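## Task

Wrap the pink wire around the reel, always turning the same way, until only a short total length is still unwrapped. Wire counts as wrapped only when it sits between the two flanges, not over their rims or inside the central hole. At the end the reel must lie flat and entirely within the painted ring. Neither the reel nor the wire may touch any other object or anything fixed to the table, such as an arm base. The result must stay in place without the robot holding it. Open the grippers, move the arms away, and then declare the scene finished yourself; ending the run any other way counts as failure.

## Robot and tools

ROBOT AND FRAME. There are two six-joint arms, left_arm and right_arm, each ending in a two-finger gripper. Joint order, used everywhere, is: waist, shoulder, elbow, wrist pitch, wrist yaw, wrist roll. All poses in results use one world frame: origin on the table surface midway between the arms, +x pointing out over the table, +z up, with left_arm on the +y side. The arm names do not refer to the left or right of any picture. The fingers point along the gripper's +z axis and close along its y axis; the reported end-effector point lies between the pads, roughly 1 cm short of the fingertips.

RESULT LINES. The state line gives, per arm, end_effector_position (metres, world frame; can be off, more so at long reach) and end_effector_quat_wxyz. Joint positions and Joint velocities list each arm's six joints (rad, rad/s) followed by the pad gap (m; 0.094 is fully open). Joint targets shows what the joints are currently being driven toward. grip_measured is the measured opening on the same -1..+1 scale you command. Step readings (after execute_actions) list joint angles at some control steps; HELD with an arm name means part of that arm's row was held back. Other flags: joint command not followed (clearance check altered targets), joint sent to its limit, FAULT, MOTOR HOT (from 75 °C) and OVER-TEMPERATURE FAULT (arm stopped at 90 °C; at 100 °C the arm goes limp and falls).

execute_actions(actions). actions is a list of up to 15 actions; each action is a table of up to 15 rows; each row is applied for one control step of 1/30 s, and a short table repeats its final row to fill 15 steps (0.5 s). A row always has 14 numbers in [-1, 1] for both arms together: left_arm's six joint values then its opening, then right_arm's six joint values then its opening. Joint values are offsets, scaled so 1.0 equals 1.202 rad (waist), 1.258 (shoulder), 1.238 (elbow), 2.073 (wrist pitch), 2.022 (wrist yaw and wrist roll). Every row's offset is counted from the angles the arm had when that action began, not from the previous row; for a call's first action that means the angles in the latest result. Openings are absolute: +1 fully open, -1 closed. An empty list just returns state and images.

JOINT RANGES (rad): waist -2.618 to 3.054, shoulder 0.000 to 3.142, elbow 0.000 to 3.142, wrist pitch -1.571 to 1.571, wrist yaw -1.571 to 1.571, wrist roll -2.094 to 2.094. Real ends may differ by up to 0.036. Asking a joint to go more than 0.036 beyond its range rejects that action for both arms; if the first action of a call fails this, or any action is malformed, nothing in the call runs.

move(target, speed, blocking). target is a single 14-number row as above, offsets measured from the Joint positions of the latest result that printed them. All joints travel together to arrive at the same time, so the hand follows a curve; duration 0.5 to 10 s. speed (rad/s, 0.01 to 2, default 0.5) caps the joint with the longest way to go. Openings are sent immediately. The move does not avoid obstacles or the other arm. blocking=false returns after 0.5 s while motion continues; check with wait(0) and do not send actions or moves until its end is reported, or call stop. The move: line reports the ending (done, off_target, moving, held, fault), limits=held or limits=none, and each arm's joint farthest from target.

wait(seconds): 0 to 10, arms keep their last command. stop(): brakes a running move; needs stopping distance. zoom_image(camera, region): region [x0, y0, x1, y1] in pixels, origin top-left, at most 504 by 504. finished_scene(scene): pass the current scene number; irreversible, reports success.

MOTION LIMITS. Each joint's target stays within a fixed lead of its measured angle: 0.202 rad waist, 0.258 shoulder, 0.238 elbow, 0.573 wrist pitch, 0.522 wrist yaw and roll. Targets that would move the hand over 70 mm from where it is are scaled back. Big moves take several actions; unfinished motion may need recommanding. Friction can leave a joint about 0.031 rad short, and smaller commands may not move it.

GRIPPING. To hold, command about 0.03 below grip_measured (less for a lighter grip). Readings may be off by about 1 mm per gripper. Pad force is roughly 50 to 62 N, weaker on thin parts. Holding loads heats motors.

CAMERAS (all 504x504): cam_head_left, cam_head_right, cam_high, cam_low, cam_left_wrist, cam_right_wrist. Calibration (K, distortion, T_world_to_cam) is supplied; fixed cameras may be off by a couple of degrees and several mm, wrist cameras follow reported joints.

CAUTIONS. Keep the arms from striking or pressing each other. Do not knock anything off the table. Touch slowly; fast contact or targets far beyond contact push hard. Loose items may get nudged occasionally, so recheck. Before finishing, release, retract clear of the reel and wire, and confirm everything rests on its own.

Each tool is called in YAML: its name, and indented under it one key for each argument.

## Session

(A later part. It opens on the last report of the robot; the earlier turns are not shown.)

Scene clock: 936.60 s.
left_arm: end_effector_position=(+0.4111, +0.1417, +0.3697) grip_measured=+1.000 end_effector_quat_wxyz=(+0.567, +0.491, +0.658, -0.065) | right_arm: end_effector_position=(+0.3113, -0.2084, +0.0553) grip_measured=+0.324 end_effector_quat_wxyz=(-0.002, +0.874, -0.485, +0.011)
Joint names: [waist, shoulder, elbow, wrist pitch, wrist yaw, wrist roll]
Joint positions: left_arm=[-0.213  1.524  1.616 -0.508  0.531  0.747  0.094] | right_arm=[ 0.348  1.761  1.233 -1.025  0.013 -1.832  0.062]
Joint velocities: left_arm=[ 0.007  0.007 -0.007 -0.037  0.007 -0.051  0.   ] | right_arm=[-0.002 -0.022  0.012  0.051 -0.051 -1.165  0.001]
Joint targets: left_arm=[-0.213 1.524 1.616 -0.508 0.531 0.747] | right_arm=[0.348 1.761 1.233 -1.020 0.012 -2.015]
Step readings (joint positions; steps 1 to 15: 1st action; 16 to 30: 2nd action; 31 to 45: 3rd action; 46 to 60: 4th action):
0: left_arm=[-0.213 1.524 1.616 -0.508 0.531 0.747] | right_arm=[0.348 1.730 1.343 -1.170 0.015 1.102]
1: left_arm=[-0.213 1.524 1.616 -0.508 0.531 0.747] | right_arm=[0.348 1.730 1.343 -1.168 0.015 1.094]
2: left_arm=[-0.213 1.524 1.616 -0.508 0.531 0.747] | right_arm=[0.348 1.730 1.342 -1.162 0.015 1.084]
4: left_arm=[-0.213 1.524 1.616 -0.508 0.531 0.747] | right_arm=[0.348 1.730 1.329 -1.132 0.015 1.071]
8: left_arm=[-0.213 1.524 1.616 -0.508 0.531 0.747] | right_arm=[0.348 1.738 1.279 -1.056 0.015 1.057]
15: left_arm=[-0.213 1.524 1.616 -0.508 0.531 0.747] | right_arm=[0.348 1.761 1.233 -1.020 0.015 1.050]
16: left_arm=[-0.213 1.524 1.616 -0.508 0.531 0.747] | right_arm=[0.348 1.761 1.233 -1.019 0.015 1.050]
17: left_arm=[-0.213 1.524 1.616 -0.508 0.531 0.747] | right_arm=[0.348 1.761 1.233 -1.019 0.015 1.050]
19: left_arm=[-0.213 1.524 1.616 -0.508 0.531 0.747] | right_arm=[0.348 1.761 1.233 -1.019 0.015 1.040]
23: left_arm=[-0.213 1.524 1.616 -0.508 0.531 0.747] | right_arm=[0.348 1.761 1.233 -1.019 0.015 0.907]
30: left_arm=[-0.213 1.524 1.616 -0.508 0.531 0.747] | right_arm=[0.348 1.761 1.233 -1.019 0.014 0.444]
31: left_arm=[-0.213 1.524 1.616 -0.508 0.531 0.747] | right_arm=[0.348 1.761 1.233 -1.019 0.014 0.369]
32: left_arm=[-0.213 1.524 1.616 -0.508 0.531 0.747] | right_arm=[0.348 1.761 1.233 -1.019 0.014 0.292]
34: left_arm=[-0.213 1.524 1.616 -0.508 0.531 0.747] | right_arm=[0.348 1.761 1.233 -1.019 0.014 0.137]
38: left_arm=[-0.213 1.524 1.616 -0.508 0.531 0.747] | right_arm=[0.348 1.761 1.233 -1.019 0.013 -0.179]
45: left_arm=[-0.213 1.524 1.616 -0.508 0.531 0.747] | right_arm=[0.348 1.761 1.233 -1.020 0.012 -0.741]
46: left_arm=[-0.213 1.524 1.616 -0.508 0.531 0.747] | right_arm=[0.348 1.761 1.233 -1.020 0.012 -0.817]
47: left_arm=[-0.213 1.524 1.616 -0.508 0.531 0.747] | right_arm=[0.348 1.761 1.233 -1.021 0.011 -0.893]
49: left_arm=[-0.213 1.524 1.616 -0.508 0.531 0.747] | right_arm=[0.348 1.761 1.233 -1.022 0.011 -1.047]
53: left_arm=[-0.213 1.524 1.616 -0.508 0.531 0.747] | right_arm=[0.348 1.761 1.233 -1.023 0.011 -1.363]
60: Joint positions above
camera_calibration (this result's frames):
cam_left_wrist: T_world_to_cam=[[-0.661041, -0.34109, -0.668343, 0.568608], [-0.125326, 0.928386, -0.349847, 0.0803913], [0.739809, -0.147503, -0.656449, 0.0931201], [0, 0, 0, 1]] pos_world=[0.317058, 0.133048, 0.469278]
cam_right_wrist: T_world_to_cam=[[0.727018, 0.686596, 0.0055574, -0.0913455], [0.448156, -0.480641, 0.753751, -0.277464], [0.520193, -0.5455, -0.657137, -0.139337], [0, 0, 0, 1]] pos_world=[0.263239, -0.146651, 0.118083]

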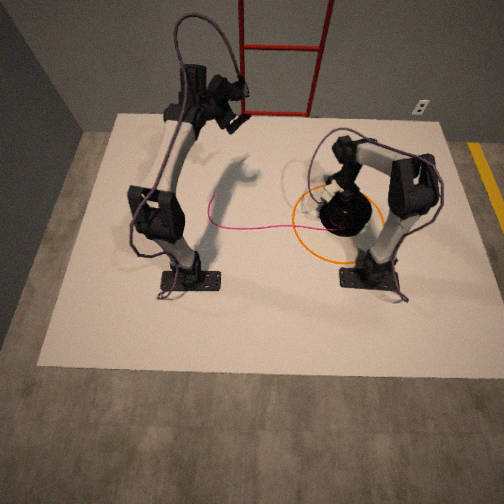

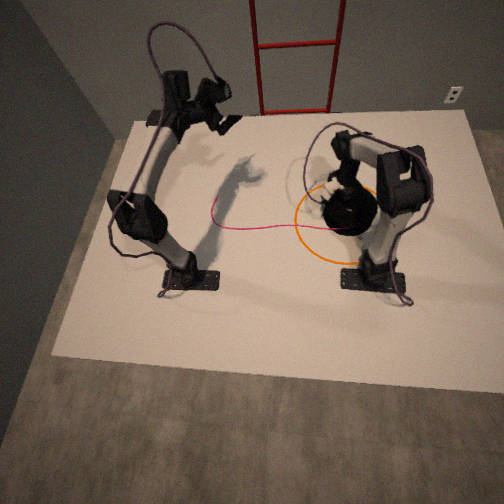

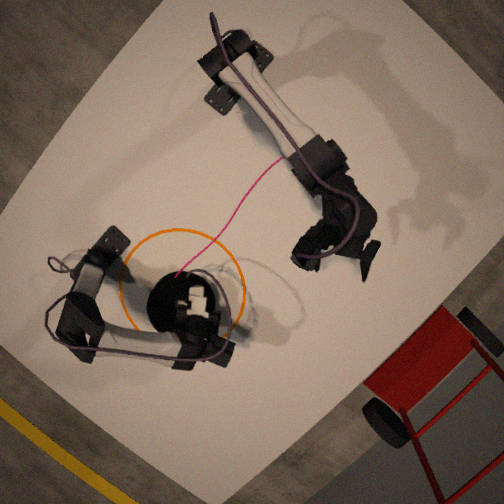

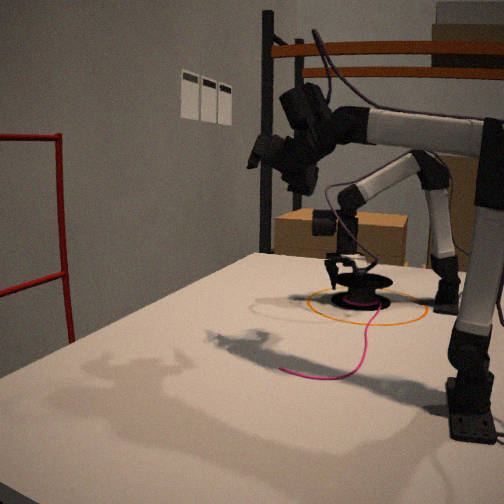

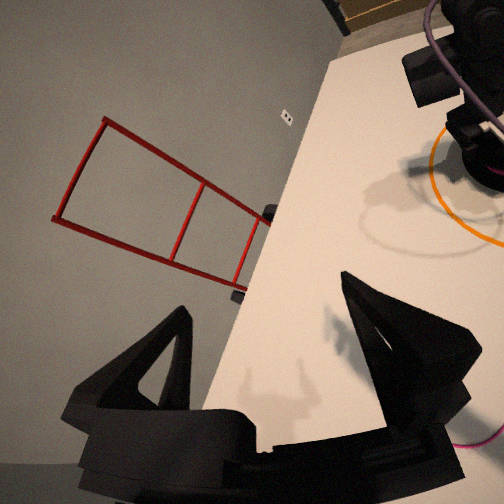

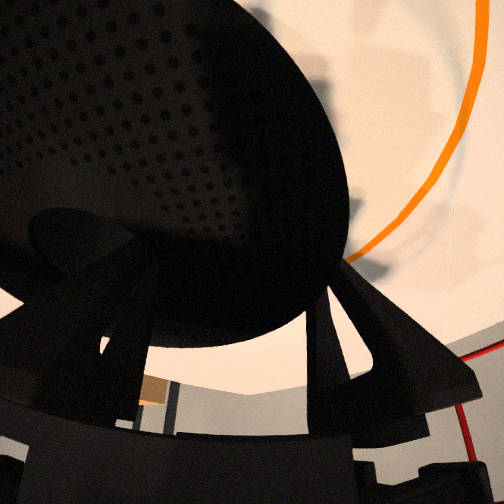

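execute_actions:
  actions:
    - [[0,0,0,0,0,0,1, 0,0,0,0,0,-0.083,0.5],[0,0,0,0,0,0,1, 0,0,0,0,0,-0.083,0.7],[0,0,0,0,0,0,1, 0,-0.004,0.012,-0.012,0,-0.083,0.85],[0,0,0,0,0,0,1, 0,-0.008,0.025,-0.025,0,-0.083,0.85],[0,0,0,0,0,0,1, 0,-0.012,0.037,-0.037,0,-0.083,0.85],[0,0,0,0,0,0,1, 0,-0.017,0.05,-0.05,0,-0.083,0.85],[0,0,0,0,0,0,1, 0,-0.021,0.062,-0.062,0,-0.083,0.85],[0,0,0,0,0,0,1, 0,-0.025,0.074,-0.075,0,-0.083,0.85],[0,0,0,0,0,0,1, 0,-0.029,0.087,-0.075,0,-0.083,0.85],[0,0,0,0,0,0,1, 0,-0.033,0.099,-0.075,0,-0.083,0.85]]
    - [[0,0,0,0,0,0,1, 0,0,0,-0.018,0,0.02,0.85],[0,0,0,0,0,0,1, 0,0,0,-0.018,0,0.05,0.85],[0,0,0,0,0,0,1, 0,0,0,-0.018,0,0.09,0.85],[0,0,0,0,0,0,1, 0,0,0,-0.018,0,0.13,0.85],[0,0,0,0,0,0,1, 0,0,0,-0.018,0,0.17,0.85],[0,0,0,0,0,0,1, 0,0,0,-0.018,0,0.21,0.85],[0,0,0,0,0,0,1, 0,0,0,-0.018,0,0.25,0.85],[0,0,0,0,0,0,1, 0,0,0,-0.018,0,0.29,0.85],[0,0,0,0,0,0,1, 0,0,0,-0.018,0,0.33,0.85],[0,0,0,0,0,0,1, 0,0,0,-0.018,0,0.37,0.85],[0,0,0,0,0,0,1, 0,0,0,-0.018,0,0.41,0.85],[0,0,0,0,0,0,1, 0,0,0,-0.018,0,0.45,0.85],[0,0,0,0,0,0,1, 0,0,0,-0.018,0,0.49,0.85],[0,0,0,0,0,0,1, 0,0,0,-0.018,0,0.53,0.85],[0,0,0,0,0,0,1, 0,0,0,-0.018,0,0.57,0.85]]
    - [[0,0,0,0,0,0,1, 0,0,0,0,0,0.20,0.85],[0,0,0,0,0,0,1, 0,0,0,0,0,0.24,0.85],[0,0,0,0,0,0,1, 0,0,0,0,0,0.28,0.85],[0,0,0,0,0,0,1, 0,0,0,0,0,0.32,0.85],[0,0,0,0,0,0,1, 0,0,0,0,0,0.36,0.85],[0,0,0,0,0,0,1, 0,0,0,0,0,0.40,0.85],[0,0,0,0,0,0,1, 0,0,0,0,0,0.44,0.85],[0,0,0,0,0,0,1, 0,0,0,0,0,0.48,0.85],[0,0,0,0,0,0,1, 0,0,0,0,0,0.52,0.85],[0,0,0,0,0,0,1, 0,0,0,0,0,0.56,0.85],[0,0,0,0,0,0,1, 0,0,0,0,0,0.60,0.85],[0,0,0,0,0,0,1, 0,0,0,0,0,0.64,0.85],[0,0,0,0,0,0,1, 0,0,0,0,0,0.68,0.85],[0,0,0,0,0,0,1, 0,0,0,0,0,0.72,0.85],[0,0,0,0,0,0,1, 0,0,0,0,0,0.76,0.85]]
    - [[0,0,0,0,0,0,1, 0,0,0,0,0,0.20,0.85],[0,0,0,0,0,0,1, 0,0,0,0,0,0.24,0.85],[0,0,0,0,0,0,1, 0,0,0,0,0,0.28,0.85],[0,0,0,0,0,0,1, 0,0,0,0,0,0.32,0.85],[0,0,0,0,0,0,1, 0,0,0,0,0,0.36,0.85],[0,0,0,0,0,0,1, 0,0,0,0,0,0.40,0.85],[0,0,0,0,0,0,1, 0,0,0,0,0,0.44,0.85],[0,0,0,0,0,0,1, 0,0,0,0,0,0.48,0.85],[0,0,0,0,0,0,1, 0,0,0,0,0,0.51,0.85],[0,0,0,0,0,0,1, 0,0,0,0,0,0.535,0.85],[0,0,0,0,0,0,1, 0,0,0,0,0,0.55,0.85]]
    - [[0,0,0,0,0,0,1, 0,0.004,-0.011,0.015,0,0.069,0.85],[0,0,0,0,0,0,1, 0,0.008,-0.022,0.029,0,0.069,0.85],[0,0,0,0,0,0,1, 0,0.012,-0.033,0.044,0,0.069,0.85],[0,0,0,0,0,0,1, 0,0.016,-0.044,0.058,0,0.069,0.85],[0,0,0,0,0,0,1, 0,0.02,-0.055,0.073,0,0.069,0.85],[0,0,0,0,0,0,1, 0,0.024,-0.066,0.087,0,0.069,0.85],[0,0,0,0,0,0,1, 0,0.028,-0.077,0.087,0,0.069,0.85],[0,0,0,0,0,0,1, 0,0.031,-0.088,0.087,0,0.069,0.85],[0,0,0,0,0,0,1, 0,0.033,-0.099,0.087,0,0.069,0.8],[0,0,0,0,0,0,1, 0,0.033,-0.099,0.087,0,0.069,0.7],[0,0,0,0,0,0,1, 0,0.033,-0.099,0.087,0,0.069,0.6],[0,0,0,0,0,0,1, 0,0.033,-0.099,0.087,0,0.069,0.52],[0,0,0,0,0,0,1, 0,0.033,-0.099,0.087,0,0.069,0.46],[0,0,0,0,0,0,1, 0,0.033,-0.099,0.087,0,0.069,0.41],[0,0,0,0,0,0,1, 0,0.033,-0.099,0.087,0,0.069,0.37]]
    - [[0,0,0,0,0,0,1, 0,0,0,0,0,0,0.345],[0,0,0,0,0,0,1, 0,0,0,0,0,0,0.325],[0,0,0,0,0,0,1, 0,0,0,0,0,-0.01,0.31],[0,0,0,0,0,0,1, 0,0,0,0,0,-0.03,0.297],[0,0,0,0,0,0,1, 0,0,0,0,0,-0.06,0.297],[0,0,0,0,0,0,1, 0,0,0,0,0,-0.10,0.297],[0,0,0,0,0,0,1, 0,0,0,0,0,-0.14,0.297],[0,0,0,0,0,0,1, 0,0,0,0,0,-0.18,0.297],[0,0,0,0,0,0,1, 0,0,0,0,0,-0.22,0.297],[0,0,0,0,0,0,1, 0,0,0,0,0,-0.26,0.297],[0,0,0,0,0,0,1, 0,0,0,0,0,-0.30,0.297],[0,0,0,0,0,0,1, 0,0,0,0,0,-0.34,0.297],[0,0,0,0,0,0,1, 0,0,0,0,0,-0.38,0.297],[0,0,0,0,0,0,1, 0,0,0,0,0,-0.42,0.297],[0,0,0,0,0,0,1, 0,0,0,0,0,-0.46,0.297]]
    - [[0,0,0,0,0,0,1, 0,0,0,0,0,-0.20,0.297],[0,0,0,0,0,0,1, 0,0,0,0,0,-0.24,0.297],[0,0,0,0,0,0,1, 0,0,0,0,0,-0.28,0.297],[0,0,0,0,0,0,1, 0,0,0,0,0,-0.32,0.297],[0,0,0,0,0,0,1, 0,0,0,0,0,-0.36,0.297],[0,0,0,0,0,0,1, 0,0,0,0,0,-0.40,0.297],[0,0,0,0,0,0,1, 0,0,0,0,0,-0.44,0.297],[0,0,0,0,0,0,1, 0,0,0,0,0,-0.48,0.297],[0,0,0,0,0,0,1, 0,0,0,0,0,-0.52,0.297],[0,0,0,0,0,0,1, 0,0,0,0,0,-0.56,0.297],[0,0,0,0,0,0,1, 0,0,0,0,0,-0.60,0.297],[0,0,0,0,0,0,1, 0,0,0,0,0,-0.64,0.297],[0,0,0,0,0,0,1, 0,0,0,0,0,-0.68,0.297],[0,0,0,0,0,0,1, 0,0,0,0,0,-0.72,0.297],[0,0,0,0,0,0,1, 0,0,0,0,0,-0.76,0.297]]
    - [[0,0,0,0,0,0,1, 0,0,0,0,0,-0.20,0.297],[0,0,0,0,0,0,1, 0,0,0,0,0,-0.24,0.297],[0,0,0,0,0,0,1, 0,0,0,0,0,-0.28,0.297],[0,0,0,0,0,0,1, 0,0,0,0,0,-0.32,0.297],[0,0,0,0,0,0,1, 0,0,0,0,0,-0.36,0.297],[0,0,0,0,0,0,1, 0,0,0,0,0,-0.40,0.297],[0,0,0,0,0,0,1, 0,0,0,0,0,-0.44,0.297],[0,0,0,0,0,0,1, 0,0,0,0,0,-0.48,0.297],[0,0,0,0,0,0,1, 0,0,0,0,0,-0.52,0.297],[0,0,0,0,0,0,1, 0,0,0,0,0,-0.56,0.297],[0,0,0,0,0,0,1, 0,0,0,0,0,-0.60,0.297],[0,0,0,0,0,0,1, 0,0,0,0,0,-0.63,0.297],[0,0,0,0,0,0,1, 0,0,0,0,0,-0.655,0.297],[0,0,0,0,0,0,1, 0,0,0,0,0,-0.67,0.297]]

zoom_image:
  camera: "cam_low"
  region: [270, 250, 390, 340]

Scene clock: 984.07 s.
left_arm: end_effector_position=(+0.4111, +0.1417, +0.3697) grip_measured=+1.000 end_effector_quat_wxyz=(+0.567, +0.491, +0.658, -0.065) | right_arm: end_effector_position=(+0.3121, -0.2092, +0.0549) grip_measured=+0.326 end_effector_quat_wxyz=(-0.001, +0.862, -0.507, +0.013)
Joint names: [waist, shoulder, elbow, wrist pitch, wrist yaw, wrist roll]
Joint positions: left_arm=[-0.213  1.524  1.616 -0.508  0.531  0.747  0.094] | right_arm=[ 0.348  1.762  1.232 -1.022  0.018 -1.782  0.062]
Joint velocities: left_arm=[ 0.007 -0.002  0.007 -0.007 -0.037 -0.022  0.   ] | right_arm=[-0.012  0.017  0.012 -0.037  0.051 -1.399 -0.   ]
Joint targets: left_arm=[-0.213 1.524 1.616 -0.508 0.531 0.747] | right_arm=[0.348 1.762 1.232 -1.022 0.016 -2.004]
Step readings (joint positions; steps 1 to 15: 1st action; 16 to 30: 2nd action; 31 to 45: 3rd action; 46 to 60: 4th action; 61 to 75: 5th action; 76 to 90: 6th action; 91 to 105: 7th action; 106 to 120: 8th action):
0: left_arm=[-0.213 1.524 1.616 -0.508 0.531 0.747] | right_arm=[0.348 1.761 1.233 -1.025 0.014 -1.998]
1: left_arm=[-0.213 1.524 1.616 -0.508 0.531 0.747] | right_arm=[0.348 1.761 1.233 -1.025 0.014 -1.998]
2: left_arm=[-0.213 1.524 1.616 -0.508 0.531 0.747] | right_arm=[0.348 1.761 1.233 -1.025 0.014 -1.998]
4: left_arm=[-0.213 1.524 1.616 -0.508 0.531 0.747] | right_arm=[0.348 1.761 1.235 -1.032 0.014 -1.998]
8: left_arm=[-0.213 1.524 1.616 -0.508 0.531 0.747] | right_arm=[0.348 1.760 1.277 -1.093 0.014 -1.998]
15: left_arm=[-0.213 1.524 1.616 -0.508 0.531 0.747] | right_arm=[0.348 1.730 1.342 -1.146 0.014 -1.998]
16: left_arm=[-0.213 1.524 1.616 -0.508 0.531 0.747] | right_arm=[0.348 1.730 1.342 -1.150 0.014 -1.993]
17: left_arm=[-0.213 1.524 1.616 -0.508 0.531 0.747] | right_arm=[0.348 1.730 1.342 -1.154 0.014 -1.978]
19: left_arm=[-0.213 1.524 1.616 -0.508 0.531 0.747] | right_arm=[0.348 1.730 1.342 -1.161 0.014 -1.912]
23: left_arm=[-0.213 1.524 1.616 -0.508 0.531 0.747] | right_arm=[0.348 1.730 1.342 -1.167 0.014 -1.689]
30: left_arm=[-0.213 1.524 1.616 -0.508 0.531 0.747] | right_arm=[0.348 1.730 1.342 -1.168 0.014 -1.177]
31: left_arm=[-0.213 1.524 1.616 -0.508 0.531 0.747] | right_arm=[0.348 1.730 1.342 -1.168 0.014 -1.100]
32: left_arm=[-0.213 1.524 1.616 -0.508 0.531 0.747] | right_arm=[0.348 1.730 1.342 -1.168 0.014 -1.023]
34: left_arm=[-0.213 1.524 1.616 -0.508 0.531 0.747] | right_arm=[0.348 1.730 1.342 -1.168 0.014 -0.866]
38: left_arm=[-0.213 1.524 1.616 -0.508 0.531 0.747] | right_arm=[0.348 1.730 1.342 -1.168 0.014 -0.548]
45: left_arm=[-0.213 1.524 1.616 -0.508 0.531 0.747] | right_arm=[0.348 1.730 1.342 -1.168 0.014 0.015]
46: left_arm=[-0.213 1.524 1.616 -0.508 0.531 0.747] | right_arm=[0.348 1.730 1.342 -1.168 0.014 0.092]
47: left_arm=[-0.213 1.524 1.616 -0.508 0.531 0.747] | right_arm=[0.348 1.730 1.342 -1.168 0.014 0.170]
49: left_arm=[-0.213 1.524 1.616 -0.508 0.531 0.747] | right_arm=[0.348 1.730 1.342 -1.168 0.014 0.326]
53: left_arm=[-0.213 1.524 1.616 -0.508 0.531 0.747] | right_arm=[0.348 1.730 1.342 -1.168 0.014 0.644]
60: left_arm=[-0.213 1.524 1.616 -0.508 0.531 0.747] | right_arm=[0.348 1.730 1.342 -1.168 0.014 1.013]
61: left_arm=[-0.213 1.524 1.616 -0.508 0.531 0.747] | right_arm=[0.348 1.730 1.342 -1.167 0.014 1.038]
62: left_arm=[-0.213 1.524 1.616 -0.508 0.531 0.747] | right_arm=[0.348 1.730 1.341 -1.161 0.014 1.060]
64: left_arm=[-0.213 1.524 1.616 -0.508 0.531 0.747] | right_arm=[0.348 1.730 1.329 -1.131 0.014 1.091]
68: left_arm=[-0.213 1.524 1.616 -0.508 0.531 0.747] | right_arm=[0.348 1.739 1.278 -1.055 0.014 1.123]
75: left_arm=[-0.213 1.524 1.616 -0.508 0.531 0.747] | right_arm=[0.348 1.762 1.232 -1.020 0.014 1.141]
76: left_arm=[-0.213 1.524 1.616 -0.508 0.531 0.747] | right_arm=[0.348 1.762 1.232 -1.020 0.014 1.141]
77: left_arm=[-0.213 1.524 1.616 -0.508 0.531 0.747] | right_arm=[0.348 1.762 1.232 -1.020 0.014 1.141]
79: left_arm=[-0.213 1.524 1.616 -0.508 0.531 0.747] | right_arm=[0.348 1.762 1.232 -1.020 0.014 1.132]
83: left_arm=[-0.213 1.524 1.616 -0.508 0.531 0.747] | right_arm=[0.348 1.762 1.232 -1.020 0.013 1.000]
90: left_arm=[-0.213 1.524 1.616 -0.508 0.531 0.747] | right_arm=[0.348 1.762 1.232 -1.021 0.014 0.537]
91: left_arm=[-0.213 1.524 1.616 -0.508 0.531 0.747] | right_arm=[0.348 1.762 1.232 -1.021 0.014 0.462]
92: left_arm=[-0.213 1.524 1.616 -0.508 0.531 0.747] | right_arm=[0.348 1.762 1.232 -1.021 0.014 0.386]
94: left_arm=[-0.213 1.524 1.616 -0.508 0.531 0.747] | right_arm=[0.348 1.762 1.232 -1.021 0.014 0.231]
98: left_arm=[-0.213 1.524 1.616 -0.508 0.531 0.747] | right_arm=[0.348 1.762 1.232 -1.022 0.015 -0.086]
105: left_arm=[-0.213 1.524 1.616 -0.508 0.531 0.747] | right_arm=[0.348 1.762 1.232 -1.022 0.016 -0.649]
106: left_arm=[-0.213 1.524 1.616 -0.508 0.531 0.747] | right_arm=[0.348 1.762 1.232 -1.022 0.016 -0.726]
107: left_arm=[-0.213 1.524 1.616 -0.508 0.531 0.747] | right_arm=[0.348 1.762 1.232 -1.022 0.016 -0.802]
109: left_arm=[-0.213 1.524 1.616 -0.508 0.531 0.747] | right_arm=[0.348 1.762 1.232 -1.022 0.017 -0.957]
113: left_arm=[-0.213 1.524 1.616 -0.508 0.531 0.747] | right_arm=[0.348 1.762 1.232 -1.022 0.017 -1.274]
120: Joint positions above
camera_calibration (this result's frames):
cam_left_wrist: T_world_to_cam=[[-0.661041, -0.34109, -0.668343, 0.568608], [-0.125326, 0.928386, -0.349847, 0.0803913], [0.739809, -0.147503, -0.656449, 0.0931201], [0, 0, 0, 1]] pos_world=[0.317058, 0.133048, 0.469278]
cam_right_wrist: T_world_to_cam=[[0.760692, 0.649087, 0.00580161, -0.109718], [0.420787, -0.499904, 0.75699, -0.273515], [0.494253, -0.573395, -0.6534, -0.13831], [0, 0, 0, 1]] pos_world=[0.266914, -0.144821, 0.117313]

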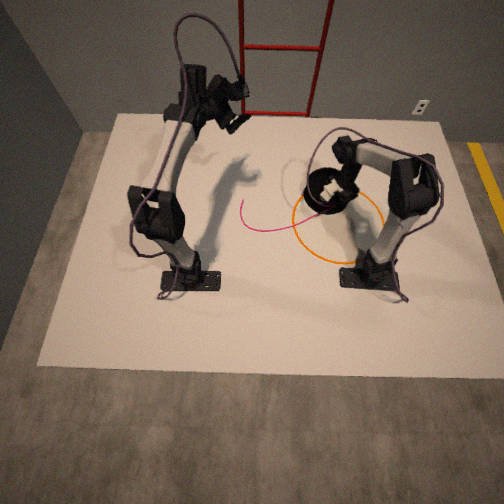

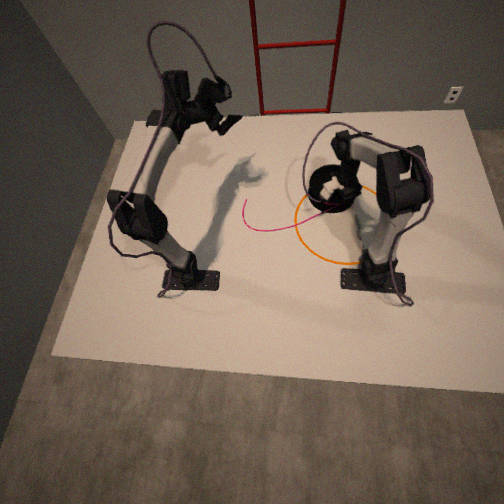

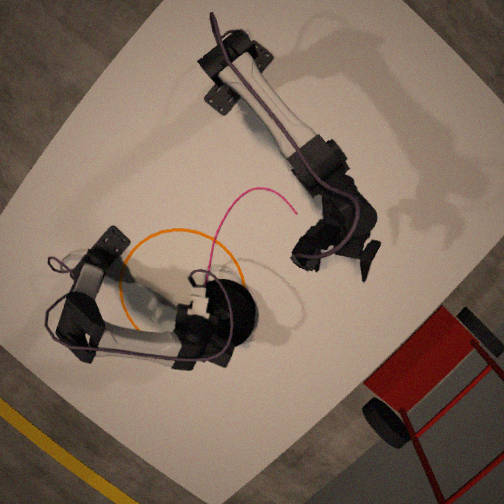

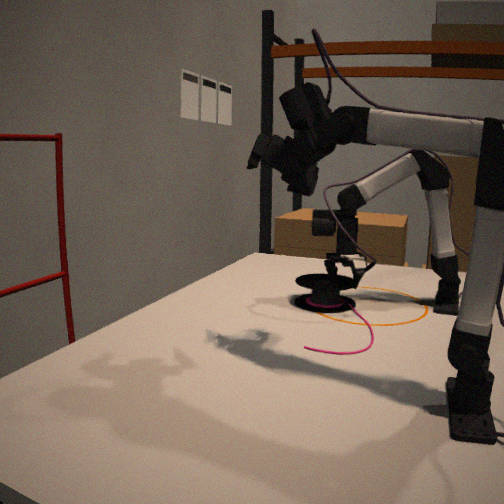

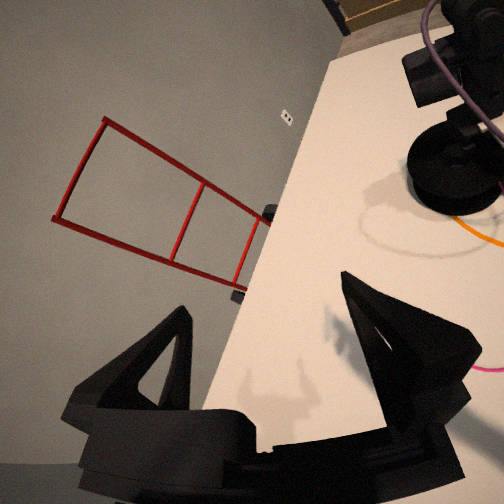

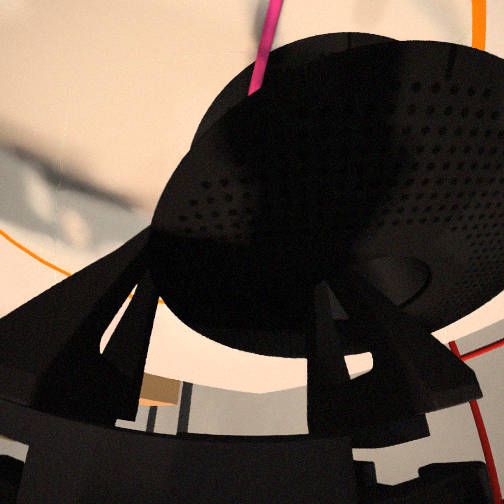

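Region (270, 250, 390, 340) of cam_low's 504x504 image, scaled by 4.200, with more detail than that image has; it fills the top 378 rows of this view, and the rest is white.

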